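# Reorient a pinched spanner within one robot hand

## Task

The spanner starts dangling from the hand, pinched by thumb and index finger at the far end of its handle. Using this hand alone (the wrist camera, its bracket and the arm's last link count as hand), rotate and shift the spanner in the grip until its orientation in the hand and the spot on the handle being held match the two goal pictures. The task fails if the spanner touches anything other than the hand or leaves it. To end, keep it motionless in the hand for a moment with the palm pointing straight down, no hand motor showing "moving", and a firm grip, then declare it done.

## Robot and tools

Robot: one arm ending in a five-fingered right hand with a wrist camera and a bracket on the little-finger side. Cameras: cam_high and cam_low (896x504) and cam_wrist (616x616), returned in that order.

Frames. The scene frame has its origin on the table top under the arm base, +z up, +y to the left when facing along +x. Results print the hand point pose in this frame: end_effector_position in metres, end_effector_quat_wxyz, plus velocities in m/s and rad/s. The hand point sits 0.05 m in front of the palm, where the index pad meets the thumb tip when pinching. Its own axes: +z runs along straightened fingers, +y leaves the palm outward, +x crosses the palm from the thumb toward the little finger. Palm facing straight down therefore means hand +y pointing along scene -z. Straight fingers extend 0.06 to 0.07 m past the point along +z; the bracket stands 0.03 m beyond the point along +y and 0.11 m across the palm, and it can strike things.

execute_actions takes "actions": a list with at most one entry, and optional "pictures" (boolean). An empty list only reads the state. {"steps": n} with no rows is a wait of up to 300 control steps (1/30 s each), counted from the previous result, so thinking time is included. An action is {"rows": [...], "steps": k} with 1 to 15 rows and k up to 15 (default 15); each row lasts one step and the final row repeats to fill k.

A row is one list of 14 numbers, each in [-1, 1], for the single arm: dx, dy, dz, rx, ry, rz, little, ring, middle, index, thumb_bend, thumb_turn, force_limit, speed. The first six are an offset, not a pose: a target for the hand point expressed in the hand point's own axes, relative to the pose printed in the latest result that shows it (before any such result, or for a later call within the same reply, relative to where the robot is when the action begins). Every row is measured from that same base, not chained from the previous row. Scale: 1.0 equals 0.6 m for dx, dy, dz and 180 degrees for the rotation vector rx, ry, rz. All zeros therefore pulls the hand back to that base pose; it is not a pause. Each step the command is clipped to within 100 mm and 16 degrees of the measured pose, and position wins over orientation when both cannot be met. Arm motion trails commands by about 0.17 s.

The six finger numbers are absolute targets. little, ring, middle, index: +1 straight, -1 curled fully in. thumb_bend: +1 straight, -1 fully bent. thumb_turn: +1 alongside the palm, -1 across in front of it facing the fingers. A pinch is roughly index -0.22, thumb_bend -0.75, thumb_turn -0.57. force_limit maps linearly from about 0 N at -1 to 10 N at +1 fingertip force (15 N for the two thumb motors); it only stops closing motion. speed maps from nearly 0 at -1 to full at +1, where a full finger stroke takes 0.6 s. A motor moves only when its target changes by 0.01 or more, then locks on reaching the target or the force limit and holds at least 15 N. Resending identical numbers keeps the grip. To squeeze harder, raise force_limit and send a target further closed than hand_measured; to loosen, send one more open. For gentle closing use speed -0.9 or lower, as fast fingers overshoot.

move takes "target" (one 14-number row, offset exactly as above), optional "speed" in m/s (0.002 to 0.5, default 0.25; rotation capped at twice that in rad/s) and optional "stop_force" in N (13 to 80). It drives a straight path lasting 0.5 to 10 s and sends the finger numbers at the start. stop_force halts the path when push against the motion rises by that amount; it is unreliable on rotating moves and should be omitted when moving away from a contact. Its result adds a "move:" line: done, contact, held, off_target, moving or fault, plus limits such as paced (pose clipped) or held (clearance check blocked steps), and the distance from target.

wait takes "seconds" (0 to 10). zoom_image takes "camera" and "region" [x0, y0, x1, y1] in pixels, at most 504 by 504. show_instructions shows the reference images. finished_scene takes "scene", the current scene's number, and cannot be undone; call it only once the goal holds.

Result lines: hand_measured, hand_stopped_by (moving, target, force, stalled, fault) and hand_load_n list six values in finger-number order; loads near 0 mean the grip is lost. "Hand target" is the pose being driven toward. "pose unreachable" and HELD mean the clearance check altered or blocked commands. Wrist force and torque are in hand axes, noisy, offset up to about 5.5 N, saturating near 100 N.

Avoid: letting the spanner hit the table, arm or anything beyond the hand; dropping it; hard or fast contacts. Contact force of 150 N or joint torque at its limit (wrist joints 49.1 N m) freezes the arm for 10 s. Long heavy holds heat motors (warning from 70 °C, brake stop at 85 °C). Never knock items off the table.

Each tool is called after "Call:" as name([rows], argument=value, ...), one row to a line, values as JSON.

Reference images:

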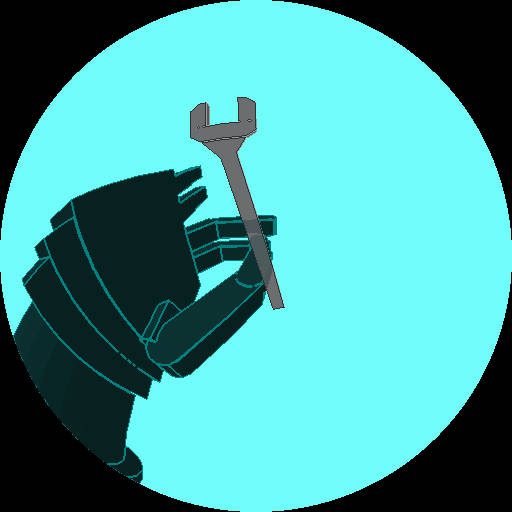

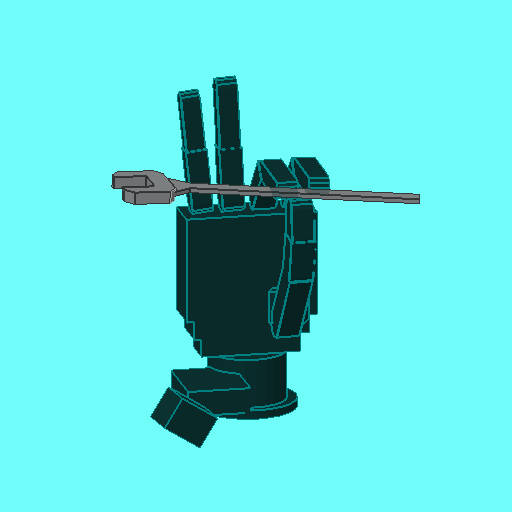

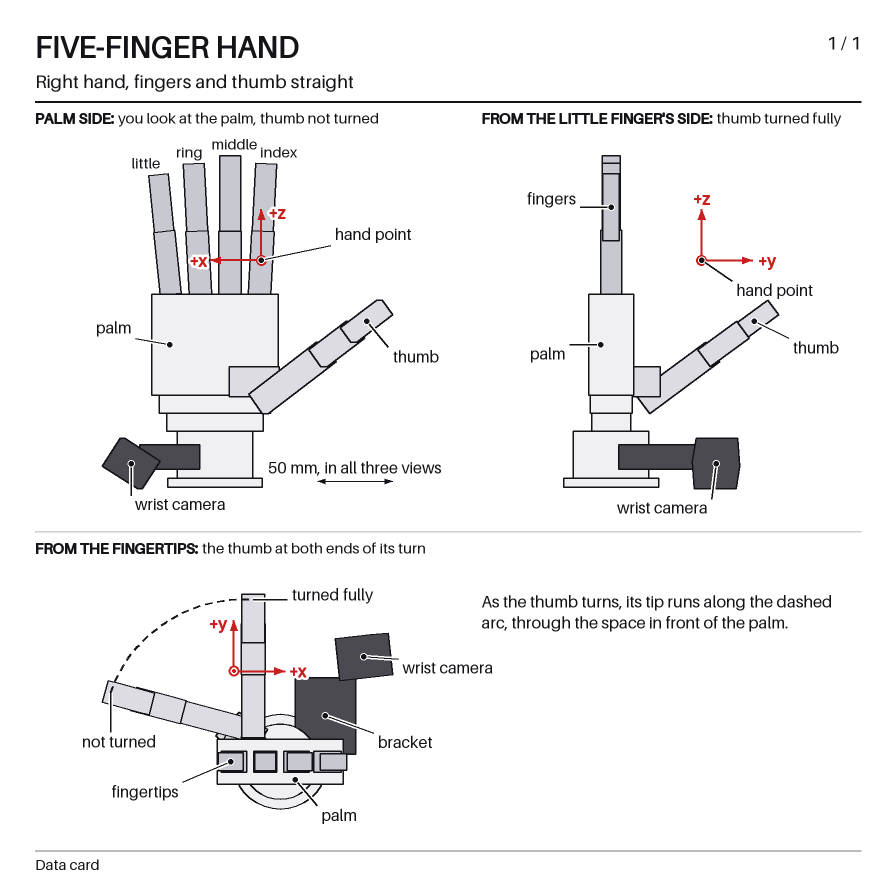

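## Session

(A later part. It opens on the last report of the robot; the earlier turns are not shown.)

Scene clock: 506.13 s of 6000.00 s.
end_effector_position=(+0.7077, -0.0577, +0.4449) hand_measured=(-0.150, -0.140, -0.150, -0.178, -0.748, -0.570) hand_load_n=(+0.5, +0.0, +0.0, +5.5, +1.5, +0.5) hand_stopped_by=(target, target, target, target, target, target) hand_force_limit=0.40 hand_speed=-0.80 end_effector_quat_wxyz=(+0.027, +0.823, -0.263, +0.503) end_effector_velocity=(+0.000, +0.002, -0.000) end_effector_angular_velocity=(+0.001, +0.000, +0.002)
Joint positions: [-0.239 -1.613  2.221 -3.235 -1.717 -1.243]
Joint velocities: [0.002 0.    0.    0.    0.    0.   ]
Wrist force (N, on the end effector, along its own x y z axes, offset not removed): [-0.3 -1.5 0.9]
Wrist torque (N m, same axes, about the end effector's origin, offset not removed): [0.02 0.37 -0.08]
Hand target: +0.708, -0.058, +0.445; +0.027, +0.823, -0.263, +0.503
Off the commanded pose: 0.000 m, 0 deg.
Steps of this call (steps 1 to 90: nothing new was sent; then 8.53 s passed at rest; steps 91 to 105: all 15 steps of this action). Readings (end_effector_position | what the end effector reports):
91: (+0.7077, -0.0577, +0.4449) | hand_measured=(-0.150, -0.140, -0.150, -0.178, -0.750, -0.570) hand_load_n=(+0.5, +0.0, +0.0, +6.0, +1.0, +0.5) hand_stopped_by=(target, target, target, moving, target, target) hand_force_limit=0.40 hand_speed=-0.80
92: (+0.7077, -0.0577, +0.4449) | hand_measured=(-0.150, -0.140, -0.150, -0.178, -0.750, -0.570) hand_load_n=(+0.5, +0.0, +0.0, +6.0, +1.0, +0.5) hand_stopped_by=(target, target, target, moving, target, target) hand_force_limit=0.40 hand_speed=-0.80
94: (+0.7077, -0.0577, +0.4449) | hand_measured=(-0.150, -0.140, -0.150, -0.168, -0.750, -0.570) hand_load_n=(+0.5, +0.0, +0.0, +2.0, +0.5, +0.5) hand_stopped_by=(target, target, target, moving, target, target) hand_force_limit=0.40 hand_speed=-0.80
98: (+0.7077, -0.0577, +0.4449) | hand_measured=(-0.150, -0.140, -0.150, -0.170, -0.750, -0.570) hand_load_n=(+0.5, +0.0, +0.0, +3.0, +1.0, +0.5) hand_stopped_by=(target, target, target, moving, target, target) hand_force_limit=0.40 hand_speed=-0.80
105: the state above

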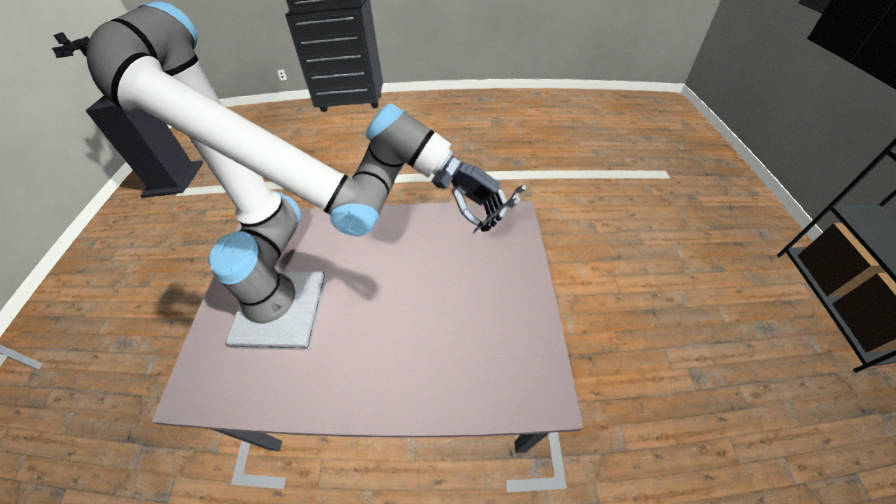

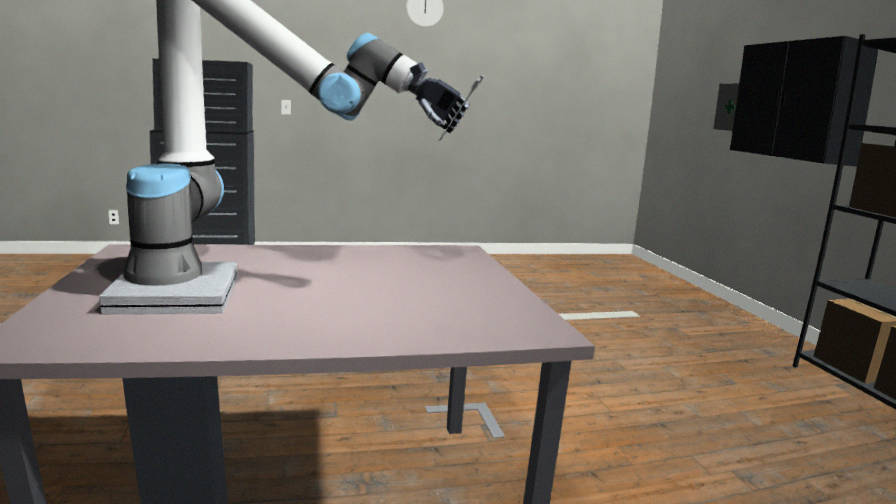

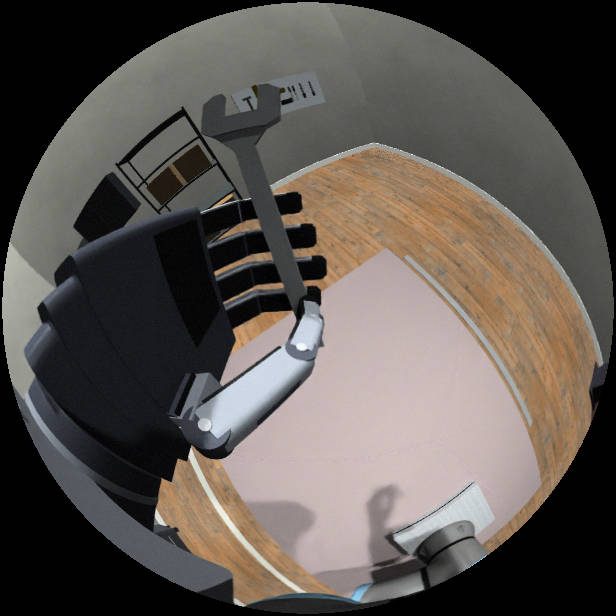

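Call:
move(target=[0, 0, 0, 0, 0, 0.044, -0.15, -0.14, -0.15, -0.18, -0.75, -0.57, 0.4, -0.8], speed=0.08)

Call:
execute_actions([
  {"rows": [[0, 0, 0, 0, 0, 0, -0.15, -0.14, -0.15, -0.15, -0.75, -0.57, 0.4, -0.8],[0, 0, 0, 0, 0, 0, -0.15, -0.14, -0.15, -0.15, -0.75, -0.57, 0.4, -0.8],[0, 0, 0, 0, 0, 0, -0.15, -0.14, -0.15, -0.15, -0.75, -0.57, 0.4, -0.8],[0, 0, 0, 0, 0, 0, -0.15, -0.14, -0.15, -0.15, -0.75, -0.57, 0.4, -0.8],[0, 0, 0, 0, 0, 0, -0.15, -0.14, -0.15, -0.15, -0.75, -0.57, 0.4, -0.8],[0, 0, 0, 0, 0, 0, -0.15, -0.14, -0.15, -0.18, -0.75, -0.57, 0.4, -0.8]], "steps": 15},
])

Scene clock: 627.30 s of 6000.00 s.
end_effector_position=(+0.7077, -0.0577, +0.4449) hand_measured=(-0.150, -0.140, -0.150, -0.178, -0.748, -0.570) hand_load_n=(+0.5, +0.0, +0.0, +5.5, +1.5, +0.5) hand_stopped_by=(target, target, target, target, target, target) hand_force_limit=0.40 hand_speed=-0.80 end_effector_quat_wxyz=(-0.007, +0.803, -0.319, +0.503) end_effector_velocity=(+0.000, -0.000, -0.001) end_effector_angular_velocity=(+0.006, -0.001, -0.004)
Joint positions: [-0.253 -1.62   2.216 -3.224 -1.704 -1.112]
Joint velocities: [-0.001  0.001 -0.     0.001  0.001  0.006]
Wrist force (N, on the end effector, along its own x y z axes, offset not removed): [-1.9 -2.3 0.7]
Wrist torque (N m, same axes, about the end effector's origin, offset not removed): [-0.16 0.63 -0.20]
Hand target: +0.708, -0.058, +0.445; -0.007, +0.803, -0.319, +0.503
Off the commanded pose: 0.000 m, 0 deg.
After step 90, 117.00 s passed at rest.
move: done

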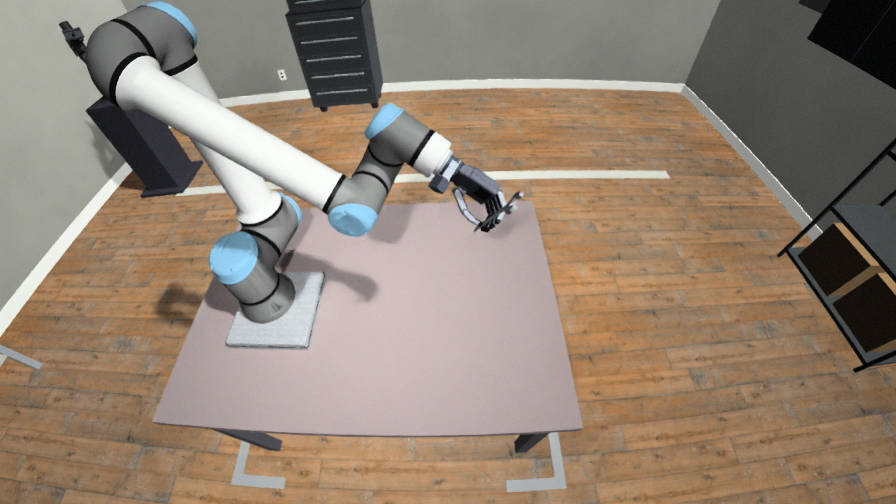

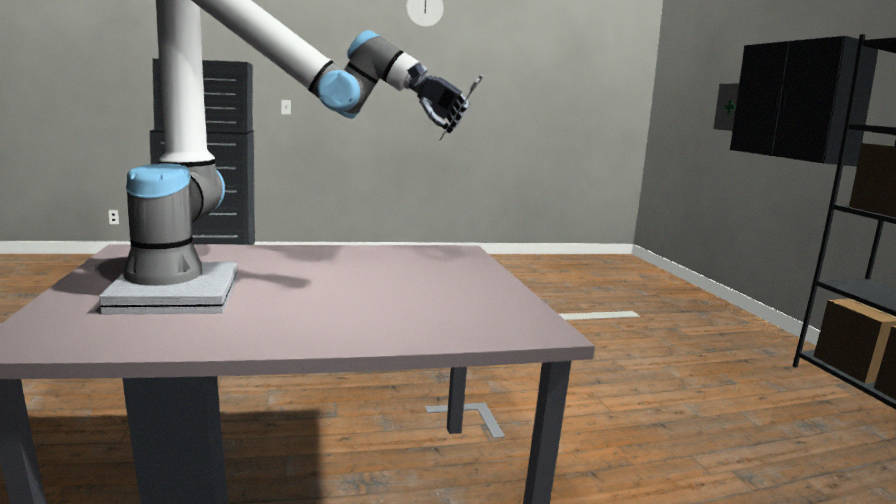

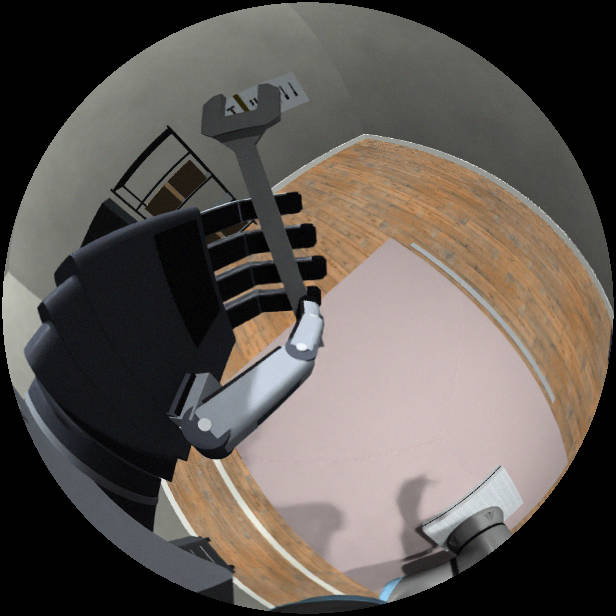

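Scene clock: 627.80 s of 6000.00 s.
end_effector_position=(+0.7077, -0.0577, +0.4449) hand_measured=(-0.150, -0.140, -0.150, -0.178, -0.748, -0.570) hand_load_n=(+0.5, +0.0, +0.0, +6.0, +2.0, +0.5) hand_stopped_by=(target, target, target, target, target, target) hand_force_limit=0.40 hand_speed=-0.80 end_effector_quat_wxyz=(-0.007, +0.803, -0.319, +0.503) end_effector_velocity=(+0.000, +0.001, -0.000) end_effector_angular_velocity=(-0.000, +0.000, +0.001)
Joint positions: [-0.253 -1.62   2.216 -3.224 -1.704 -1.112]
Joint velocities: [ 0.001  0.     0.     0.     0.001 -0.   ]
Wrist force (N, on the end effector, along its own x y z axes, offset not removed): [-4.4 2.7 2.8]
Wrist torque (N m, same axes, about the end effector's origin, offset not removed): [0.41 0.84 -0.23]
Hand target: +0.708, -0.058, +0.445; -0.007, +0.803, -0.319, +0.503
Off the commanded pose: 0.000 m, 0 deg.
Steps of this call (steps 1 to 15: all 15 steps of this action). Readings (end_effector_position | what the end effector reports):
1: (+0.7077, -0.0577, +0.4449) | hand_measured=(-0.150, -0.140, -0.150, -0.178, -0.748, -0.570) hand_load_n=(+0.5, +0.0, +0.0, +5.5, +1.5, +0.5) hand_stopped_by=(target, target, target, moving, target, target) hand_force_limit=0.40 hand_speed=-0.80
2: (+0.7077, -0.0577, +0.4449) | hand_measured=(-0.150, -0.140, -0.150, -0.178, -0.748, -0.570) hand_load_n=(+0.5, +0.0, +0.0, +5.5, +1.5, +0.5) hand_stopped_by=(target, target, target, moving, target, target) hand_force_limit=0.40 hand_speed=-0.80
4: (+0.7077, -0.0577, +0.4449) | hand_measured=(-0.150, -0.140, -0.150, -0.168, -0.748, -0.570) hand_load_n=(+0.5, +0.0, +0.0, +2.0, +1.0, +0.5) hand_stopped_by=(target, target, target, moving, target, target) hand_force_limit=0.40 hand_speed=-0.80
8: (+0.7077, -0.0577, +0.4449) | hand_measured=(-0.150, -0.140, -0.150, -0.170, -0.748, -0.570) hand_load_n=(+0.5, +0.0, +0.0, +3.0, +1.5, +1.0) hand_stopped_by=(target, target, target, moving, target, target) hand_force_limit=0.40 hand_speed=-0.80
15: the state above

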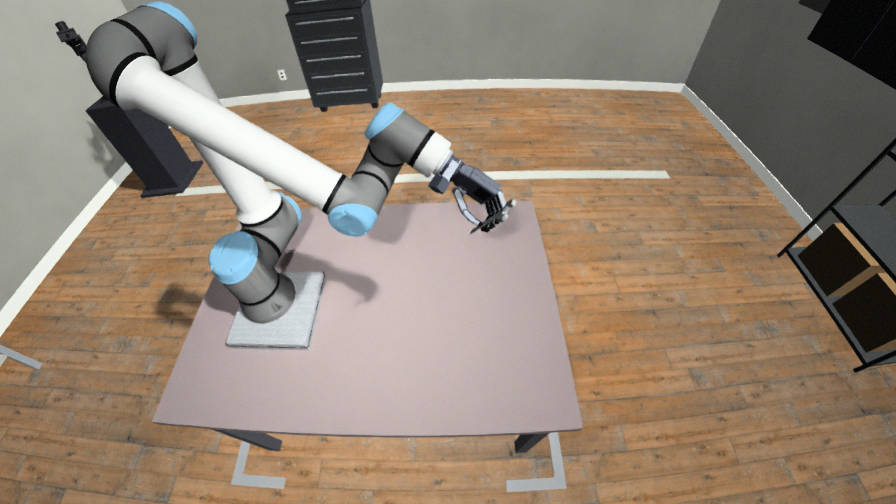

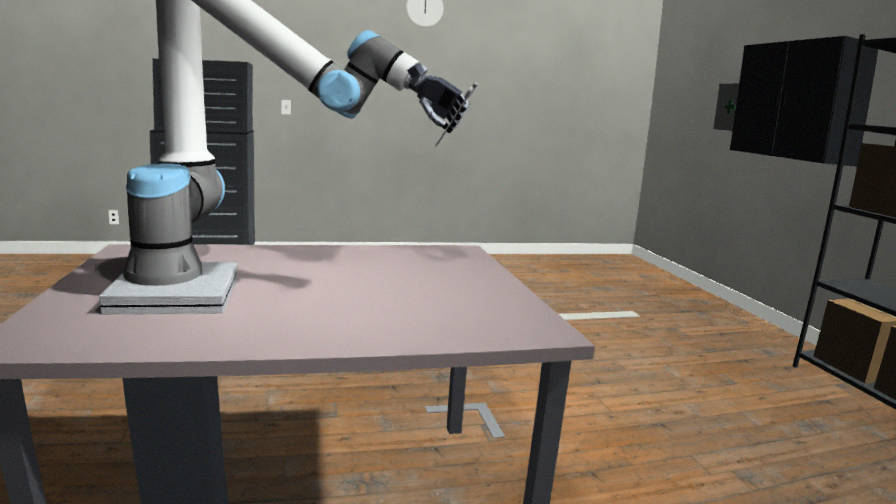

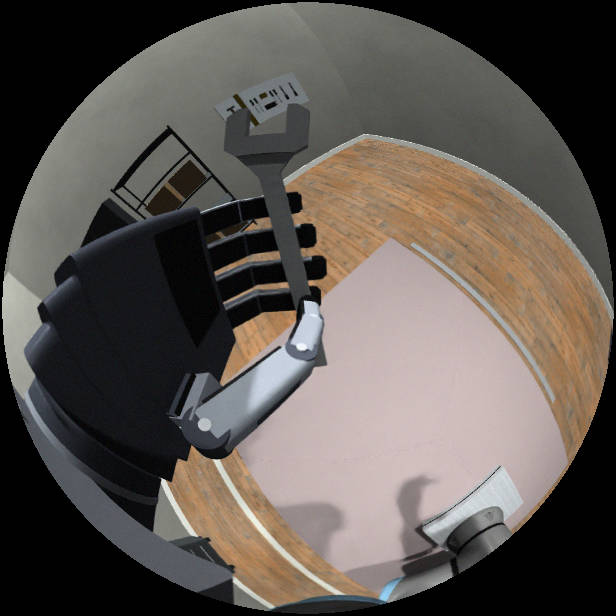

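Call:
zoom_image(camera="cam_wrist", region=[180, 70, 400, 400])

Call:
zoom_image(camera="cam_low", region=[405, 55, 505, 155])

Region (180, 70, 400, 400) of cam_wrist's 616x616 image, scaled by 1.527, with more detail than that image has.

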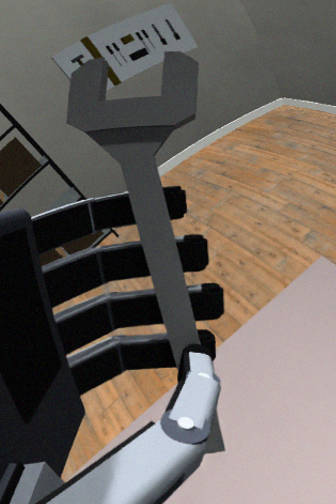

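Region (405, 55, 505, 155) of cam_low's 896x504 image, scaled by 5.040, with more detail than that image has.

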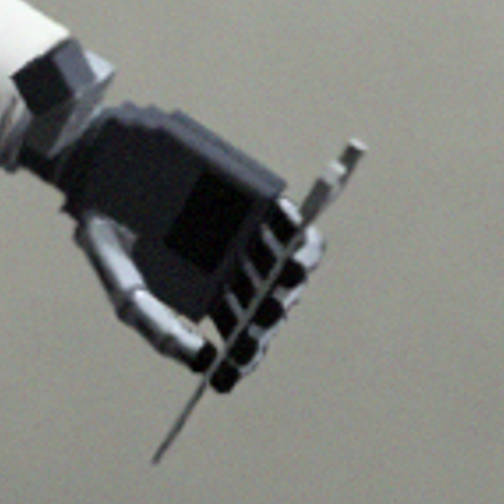

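Call:
execute_actions([
  {"rows": [[0, 0, 0, 0, 0, 0, -0.03, -0.13, -0.15, -0.18, -0.75, -0.57, 0.4, -0.85]], "steps": 15},
])

Scene clock: 726.63 s of 6000.00 s.
end_effector_position=(+0.7077, -0.0577, +0.4449) hand_measured=(-0.050, -0.130, -0.150, -0.178, -0.748, -0.570) hand_load_n=(+0.0, +0.5, +0.0, +5.5, +1.5, +0.0) hand_stopped_by=(moving, target, target, target, target, target) hand_force_limit=0.40 hand_speed=-0.85 end_effector_quat_wxyz=(-0.007, +0.803, -0.319, +0.503) end_effector_velocity=(+0.000, +0.000, +0.000) end_effector_angular_velocity=(-0.002, +0.001, +0.001)
Joint positions: [-0.253 -1.62   2.216 -3.224 -1.704 -1.112]
Joint velocities: [ 0.001  0.    -0.    -0.    -0.    -0.002]
Wrist force (N, on the end effector, along its own x y z axes, offset not removed): [0.1 -4.0 1.7]
Wrist torque (N m, same axes, about the end effector's origin, offset not removed): [-0.42 0.32 -0.08]
Hand target: +0.708, -0.058, +0.445; -0.007, +0.803, -0.319, +0.503
Off the commanded pose: 0.000 m, 0 deg.
Steps of this call (steps 1 to 90: nothing new was sent; then 95.33 s passed at rest; steps 91 to 105: all 15 steps of this action). Readings (end_effector_position | what the end effector reports):
91: (+0.7077, -0.0577, +0.4449) | hand_measured=(-0.150, -0.140, -0.150, -0.178, -0.748, -0.570) hand_load_n=(+0.5, +0.0, +0.0, +6.0, +2.0, +0.5) hand_stopped_by=(moving, moving, target, target, target, target) hand_force_limit=0.40 hand_speed=-0.85
92: (+0.7077, -0.0577, +0.4449) | hand_measured=(-0.150, -0.140, -0.150, -0.178, -0.748, -0.570) hand_load_n=(+0.5, +0.0, +0.0, +6.0, +2.0, +0.5) hand_stopped_by=(moving, moving, target, target, target, target) hand_force_limit=0.40 hand_speed=-0.85
94: (+0.7077, -0.0577, +0.4449) | hand_measured=(-0.142, -0.132, -0.150, -0.178, -0.748, -0.570) hand_load_n=(+0.5, +0.0, +0.0, +6.0, +2.0, +0.5) hand_stopped_by=(moving, moving, target, target, target, target) hand_force_limit=0.40 hand_speed=-0.85
98: (+0.7077, -0.0577, +0.4449) | hand_measured=(-0.108, -0.130, -0.150, -0.178, -0.748, -0.570) hand_load_n=(+0.0, +0.5, +0.0, +5.5, +1.5, +0.0) hand_stopped_by=(moving, moving, target, target, target, target) hand_force_limit=0.40 hand_speed=-0.85
105: the state above

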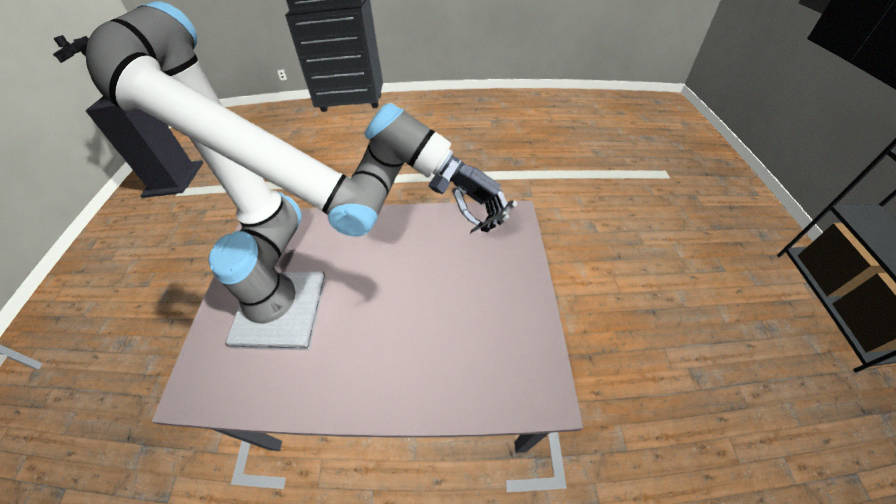

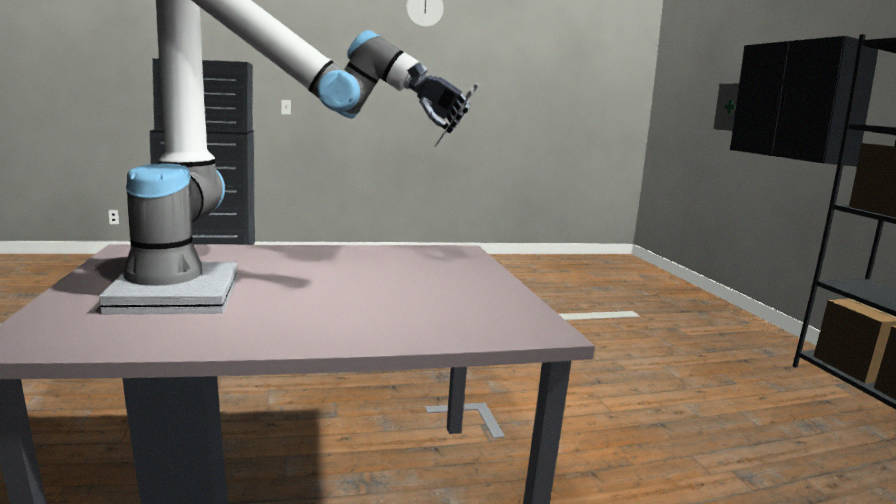

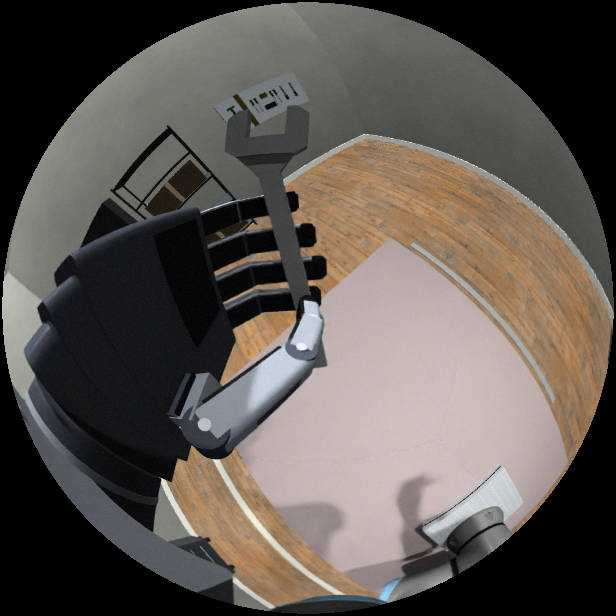

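Call:
execute_actions([
  {"rows": [[0, 0, 0, 0, 0, 0, -0.03, -0.13, -0.15, -0.15, -0.75, -0.57, 0.4, -0.88],[0, 0, 0, 0, 0, 0, -0.03, -0.13, -0.15, -0.15, -0.75, -0.57, 0.4, -0.88],[0, 0, 0, 0, 0, 0, -0.03, -0.13, -0.15, -0.15, -0.75, -0.57, 0.4, -0.88],[0, 0, 0, 0, 0, 0, -0.03, -0.13, -0.15, -0.15, -0.75, -0.57, 0.4, -0.88],[0, 0, 0, 0, 0, 0, -0.03, -0.13, -0.15, -0.15, -0.75, -0.57, 0.4, -0.88],[0, 0, 0, 0, 0, 0, -0.03, -0.13, -0.15, -0.18, -0.75, -0.57, 0.4, -0.88]], "steps": 15},
])

Scene clock: 736.87 s of 6000.00 s.
end_effector_position=(+0.7077, -0.0577, +0.4449) hand_measured=(-0.030, -0.130, -0.150, -0.178, -0.750, -0.570) hand_load_n=(+0.0, +0.5, +0.0, +6.0, +0.5, +0.5) hand_stopped_by=(target, target, target, target, target, target) hand_force_limit=0.40 hand_speed=-0.88 end_effector_quat_wxyz=(-0.007, +0.803, -0.319, +0.503) end_effector_velocity=(+0.000, +0.000, -0.001) end_effector_angular_velocity=(+0.000, +0.001, -0.000)
Joint positions: [-0.253 -1.62   2.216 -3.224 -1.704 -1.112]
Joint velocities: [ 0.     0.001  0.    -0.    -0.001  0.   ]
Wrist force (N, on the end effector, along its own x y z axes, offset not removed): [-1.6 -2.1 2.9]
Wrist torque (N m, same axes, about the end effector's origin, offset not removed): [-0.15 0.53 -0.19]
Hand target: +0.708, -0.058, +0.445; -0.007, +0.803, -0.319, +0.503
Off the commanded pose: 0.000 m, 0 deg.
Steps of this call (steps 1 to 90: nothing new was sent; then 6.73 s passed at rest; steps 91 to 105: all 15 steps of this action). Readings (end_effector_position | what the end effector reports):
91: (+0.7077, -0.0577, +0.4449) | hand_measured=(-0.030, -0.130, -0.150, -0.178, -0.748, -0.570) hand_load_n=(+0.0, +0.5, +0.0, +5.5, +1.5, +0.0) hand_stopped_by=(target, target, target, moving, target, target) hand_force_limit=0.40 hand_speed=-0.88
92: (+0.7077, -0.0577, +0.4449) | hand_measured=(-0.030, -0.130, -0.150, -0.178, -0.748, -0.570) hand_load_n=(+0.0, +0.5, +0.0, +5.5, +1.5, +0.0) hand_stopped_by=(target, target, target, moving, target, target) hand_force_limit=0.40 hand_speed=-0.88
94: (+0.7077, -0.0577, +0.4449) | hand_measured=(-0.030, -0.130, -0.150, -0.172, -0.748, -0.570) hand_load_n=(+0.0, +0.5, +0.0, +3.5, +1.5, +0.5) hand_stopped_by=(target, target, target, moving, target, target) hand_force_limit=0.40 hand_speed=-0.88
98: (+0.7077, -0.0577, +0.4449) | hand_measured=(-0.030, -0.130, -0.150, -0.170, -0.750, -0.570) hand_load_n=(+0.0, +0.5, +0.0, +3.0, +0.5, +0.5) hand_stopped_by=(target, target, target, moving, target, target) hand_force_limit=0.40 hand_speed=-0.88
105: the state above

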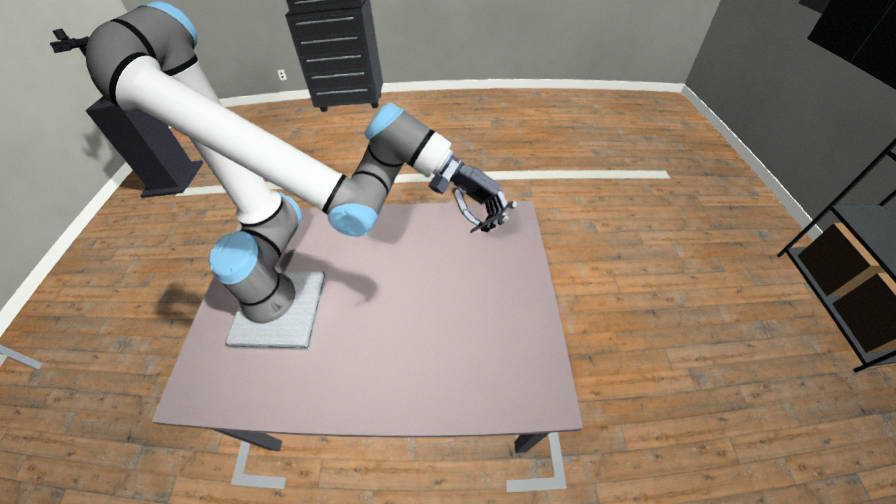

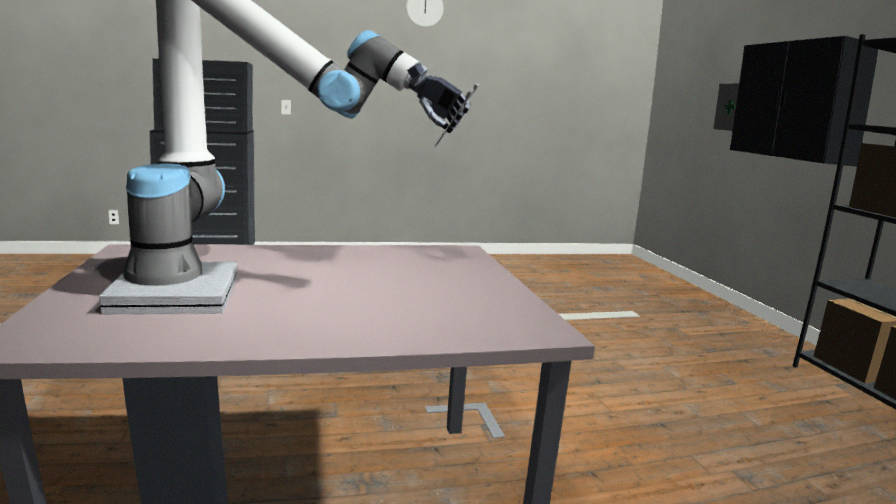

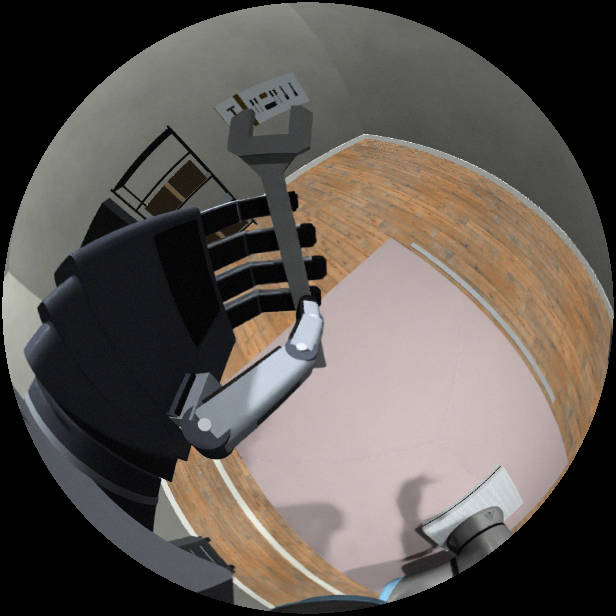

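Call:
move(target=[0, 0, 0, 0, 0, -0.172, -0.03, -0.13, -0.15, -0.18, -0.75, -0.57, 0.4, -0.84], speed=0.12)

Call:
execute_actions([
  {"rows": [[0, 0, 0, 0, 0, 0, -0.03, -0.13, -0.15, -0.15, -0.75, -0.57, 0.4, -0.84],[0, 0, 0, 0, 0, 0, -0.03, -0.13, -0.15, -0.15, -0.75, -0.57, 0.4, -0.84],[0, 0, 0, 0, 0, 0, -0.03, -0.13, -0.15, -0.15, -0.75, -0.57, 0.4, -0.84],[0, 0, 0, 0, 0, 0, -0.03, -0.13, -0.15, -0.15, -0.75, -0.57, 0.4, -0.84],[0, 0, 0, 0, 0, 0, -0.03, -0.13, -0.15, -0.15, -0.75, -0.57, 0.4, -0.84],[0, 0, 0, 0, 0, 0, -0.03, -0.13, -0.15, -0.18, -0.75, -0.57, 0.4, -0.84]], "steps": 15},
])

Scene clock: 756.83 s of 6000.00 s.
end_effector_position=(+0.7077, -0.0577, +0.4449) hand_measured=(-0.030, -0.130, -0.150, -0.178, -0.750, -0.570) hand_load_n=(+0.0, +0.5, +0.0, +6.0, +0.5, +0.5) hand_stopped_by=(target, target, target, target, target, target) hand_force_limit=0.40 hand_speed=-0.84 end_effector_quat_wxyz=(+0.127, +0.859, -0.094, +0.487) end_effector_velocity=(-0.000, +0.000, +0.000) end_effector_angular_velocity=(-0.004, +0.001, +0.003)
Joint positions: [-0.209 -1.595  2.247 -3.278 -1.743 -1.63 ]
Joint velocities: [ 0.001 -0.     0.001 -0.001 -0.    -0.005]
Wrist force (N, on the end effector, along its own x y z axes, offset not removed): [-1.6 1.1 -2.1]
Wrist torque (N m, same axes, about the end effector's origin, offset not removed): [0.47 0.67 -0.28]
Hand target: +0.708, -0.058, +0.445; +0.127, +0.859, -0.093, +0.487
Off the commanded pose: 0.000 m, 0 deg.
After step 90, 14.37 s passed at rest.
move: done

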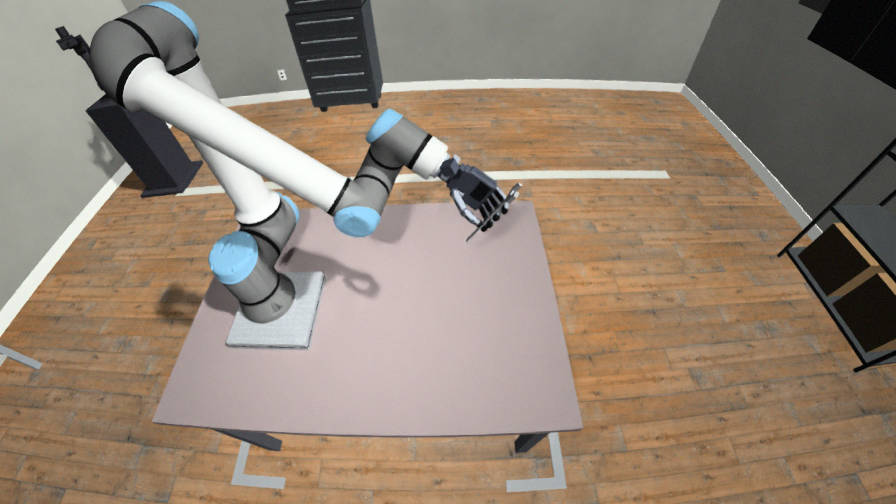

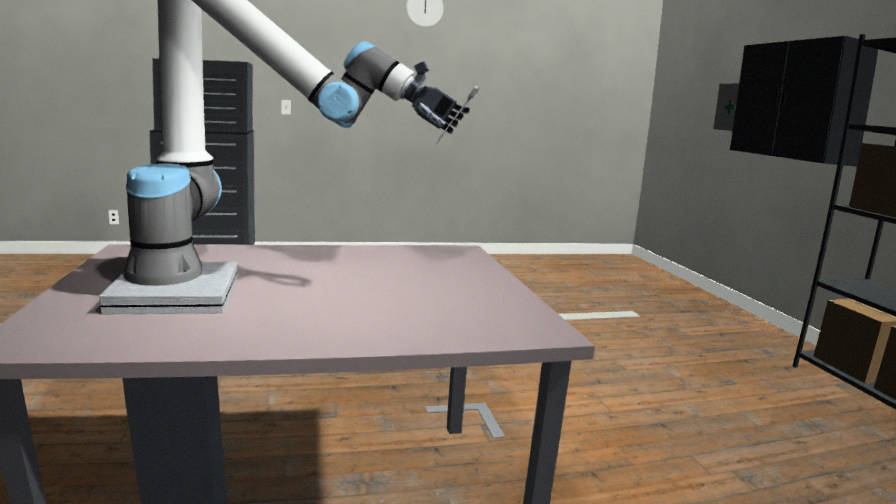

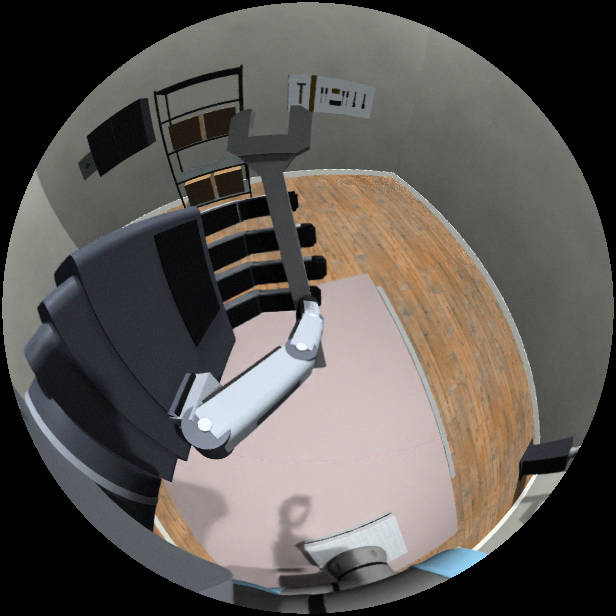

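Scene clock: 757.33 s of 6000.00 s.
end_effector_position=(+0.7077, -0.0577, +0.4449) hand_measured=(-0.030, -0.130, -0.150, -0.178, -0.750, -0.570) hand_load_n=(+0.0, +0.5, +0.0, +6.0, +0.5, +0.5) hand_stopped_by=(target, target, target, target, target, target) hand_force_limit=0.40 hand_speed=-0.84 end_effector_quat_wxyz=(+0.127, +0.859, -0.093, +0.487) end_effector_velocity=(+0.000, +0.000, -0.000) end_effector_angular_velocity=(+0.002, -0.001, -0.001)
Joint positions: [-0.209 -1.595  2.247 -3.278 -1.743 -1.63 ]
Joint velocities: [ 0.     0.    -0.    -0.     0.     0.002]
Wrist force (N, on the end effector, along its own x y z axes, offset not removed): [-2.1 0.7 1.6]
Wrist torque (N m, same axes, about the end effector's origin, offset not removed): [0.27 0.49 -0.12]
Hand target: +0.708, -0.058, +0.445; +0.127, +0.859, -0.094, +0.487
Off the commanded pose: 0.000 m, 0 deg.
Steps of this call (steps 1 to 15: all 15 steps of this action). Readings (end_effector_position | what the end effector reports):
1: (+0.7077, -0.0577, +0.4449) | hand_measured=(-0.030, -0.130, -0.150, -0.178, -0.750, -0.570) hand_load_n=(+0.0, +0.5, +0.0, +6.0, +0.5, +0.5) hand_stopped_by=(target, target, target, moving, target, target) hand_force_limit=0.40 hand_speed=-0.84
2: (+0.7077, -0.0577, +0.4449) | hand_measured=(-0.030, -0.130, -0.150, -0.178, -0.750, -0.570) hand_load_n=(+0.0, +0.5, +0.0, +6.0, +0.5, +0.5) hand_stopped_by=(target, target, target, moving, target, target) hand_force_limit=0.40 hand_speed=-0.84
4: (+0.7077, -0.0577, +0.4449) | hand_measured=(-0.030, -0.130, -0.150, -0.170, -0.750, -0.570) hand_load_n=(+0.0, +0.5, +0.0, +2.5, +0.5, +0.5) hand_stopped_by=(target, target, target, moving, target, target) hand_force_limit=0.40 hand_speed=-0.84
8: (+0.7077, -0.0577, +0.4449) | hand_measured=(-0.030, -0.130, -0.150, -0.168, -0.750, -0.570) hand_load_n=(+0.0, +0.5, +0.0, +2.0, +0.5, +0.5) hand_stopped_by=(target, target, target, moving, target, target) hand_force_limit=0.40 hand_speed=-0.84
15: the state above

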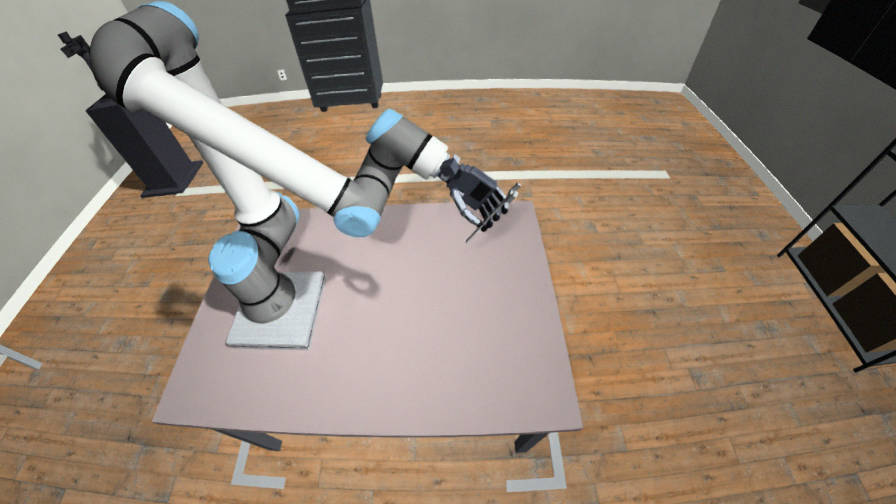

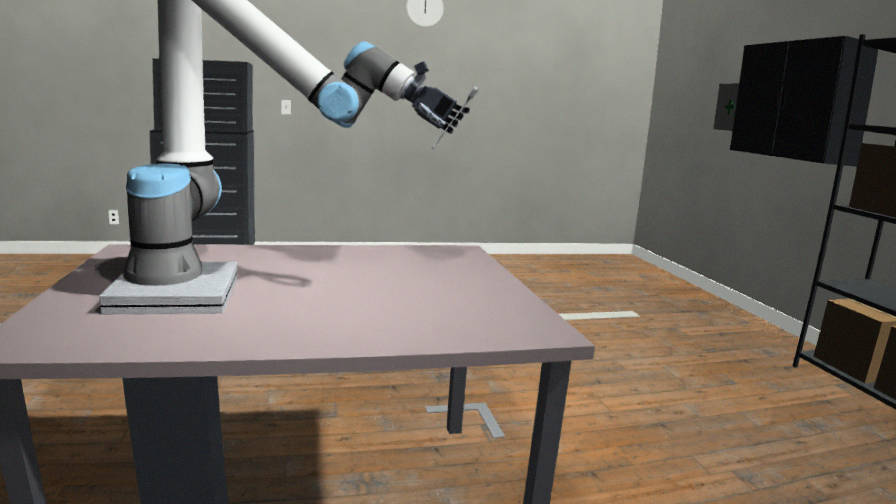

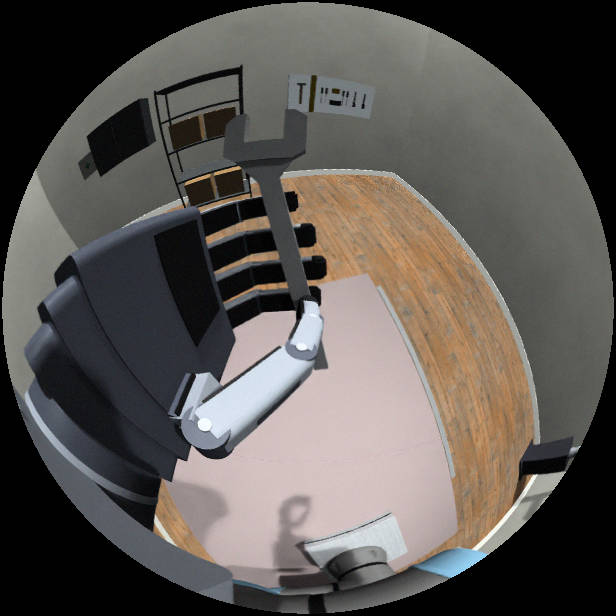

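Call:
execute_actions([
  {"rows": [[0, 0, 0, 0, 0, 0, -0.03, -0.13, -0.15, -0.15, -0.75, -0.57, 0.4, -0.84],[0, 0, 0, 0, 0, 0, -0.03, -0.13, -0.15, -0.15, -0.75, -0.57, 0.4, -0.84],[0, 0, 0, 0, 0, 0, -0.03, -0.13, -0.15, -0.15, -0.75, -0.57, 0.4, -0.84],[0, 0, 0, 0, 0, 0, -0.03, -0.13, -0.15, -0.15, -0.75, -0.57, 0.4, -0.84],[0, 0, 0, 0, 0, 0, -0.03, -0.13, -0.15, -0.15, -0.75, -0.57, 0.4, -0.84],[0, 0, 0, 0, 0, 0, -0.03, -0.13, -0.15, -0.18, -0.75, -0.57, 0.4, -0.84]], "steps": 15},
])

Call:
zoom_image(camera="cam_wrist", region=[180, 70, 400, 400])

Scene clock: 769.47 s of 6000.00 s.
end_effector_position=(+0.7077, -0.0577, +0.4449) hand_measured=(-0.030, -0.130, -0.150, -0.178, -0.750, -0.570) hand_load_n=(+0.0, +0.5, +0.0, +6.0, +0.5, +0.5) hand_stopped_by=(target, target, target, target, target, target) hand_force_limit=0.40 hand_speed=-0.84 end_effector_quat_wxyz=(+0.127, +0.859, -0.094, +0.487) end_effector_velocity=(+0.000, +0.001, -0.000) end_effector_angular_velocity=(-0.000, +0.001, +0.002)
Joint positions: [-0.209 -1.595  2.247 -3.278 -1.743 -1.63 ]
Joint velocities: [ 0.002  0.     0.     0.    -0.    -0.   ]
Wrist force (N, on the end effector, along its own x y z axes, offset not removed): [-2.9 -3.2 -0.8]
Wrist torque (N m, same axes, about the end effector's origin, offset not removed): [-0.10 0.77 -0.39]
Hand target: +0.708, -0.058, +0.445; +0.127, +0.859, -0.093, +0.487
Off the commanded pose: 0.000 m, 0 deg.
Steps of this call (steps 1 to 90: nothing new was sent; then 8.63 s passed at rest; steps 91 to 105: all 15 steps of this action). Readings (end_effector_position | what the end effector reports):
91: (+0.7077, -0.0577, +0.4449) | hand_measured=(-0.030, -0.130, -0.150, -0.178, -0.750, -0.570) hand_load_n=(+0.0, +0.5, +0.0, +6.0, +0.5, +0.5) hand_stopped_by=(target, target, target, moving, target, target) hand_force_limit=0.40 hand_speed=-0.84
92: (+0.7077, -0.0577, +0.4449) | hand_measured=(-0.030, -0.130, -0.150, -0.178, -0.750, -0.570) hand_load_n=(+0.0, +0.5, +0.0, +6.0, +0.5, +0.5) hand_stopped_by=(target, target, target, moving, target, target) hand_force_limit=0.40 hand_speed=-0.84
94: (+0.7077, -0.0577, +0.4449) | hand_measured=(-0.030, -0.130, -0.150, -0.170, -0.750, -0.570) hand_load_n=(+0.0, +0.5, +0.0, +2.5, +0.5, +0.5) hand_stopped_by=(target, target, target, moving, target, target) hand_force_limit=0.40 hand_speed=-0.84
98: (+0.7077, -0.0577, +0.4449) | hand_measured=(-0.030, -0.130, -0.150, -0.168, -0.750, -0.570) hand_load_n=(+0.0, +0.5, +0.0, +2.0, +0.5, +0.5) hand_stopped_by=(target, target, target, moving, target, target) hand_force_limit=0.40 hand_speed=-0.84
105: the state above

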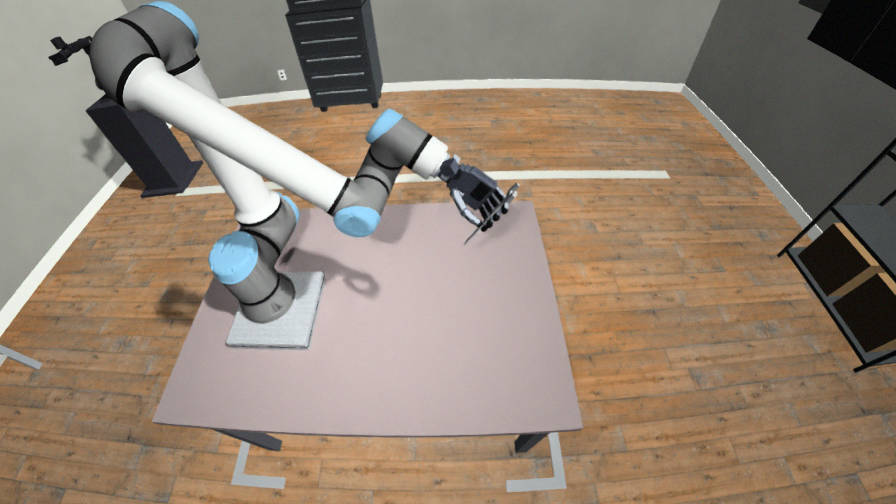

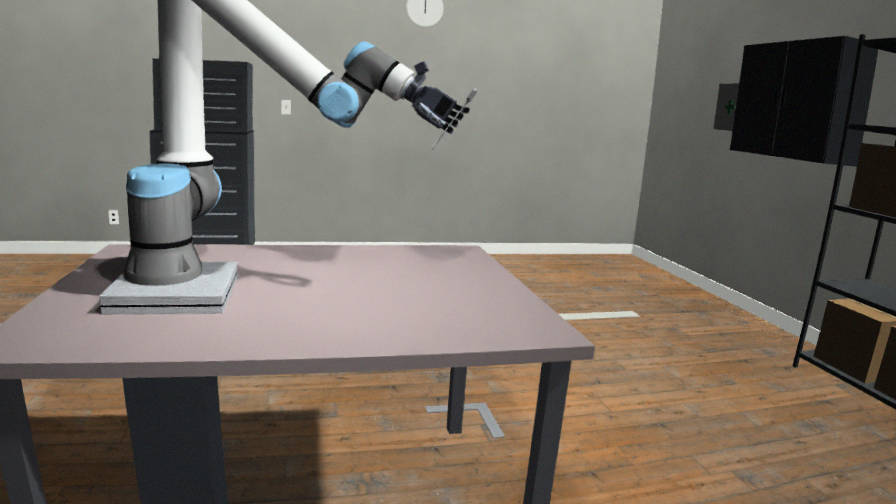

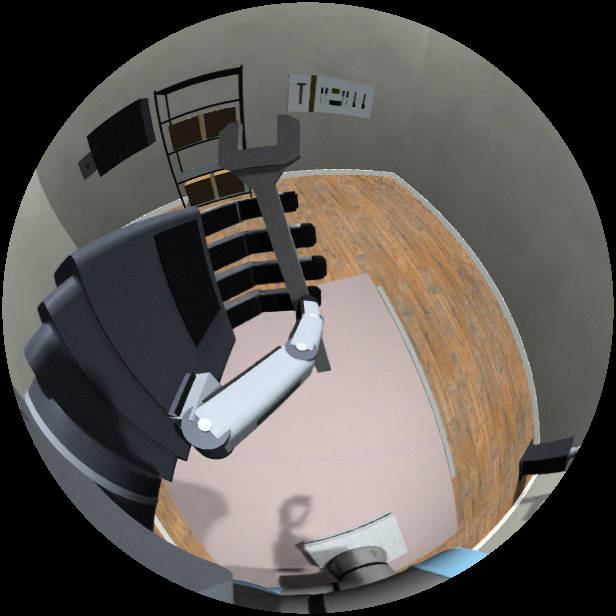

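Region (180, 70, 400, 400) of cam_wrist's 616x616 image, scaled by 1.527, with more detail than that image has.

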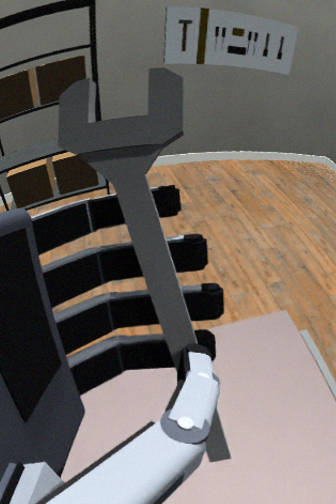

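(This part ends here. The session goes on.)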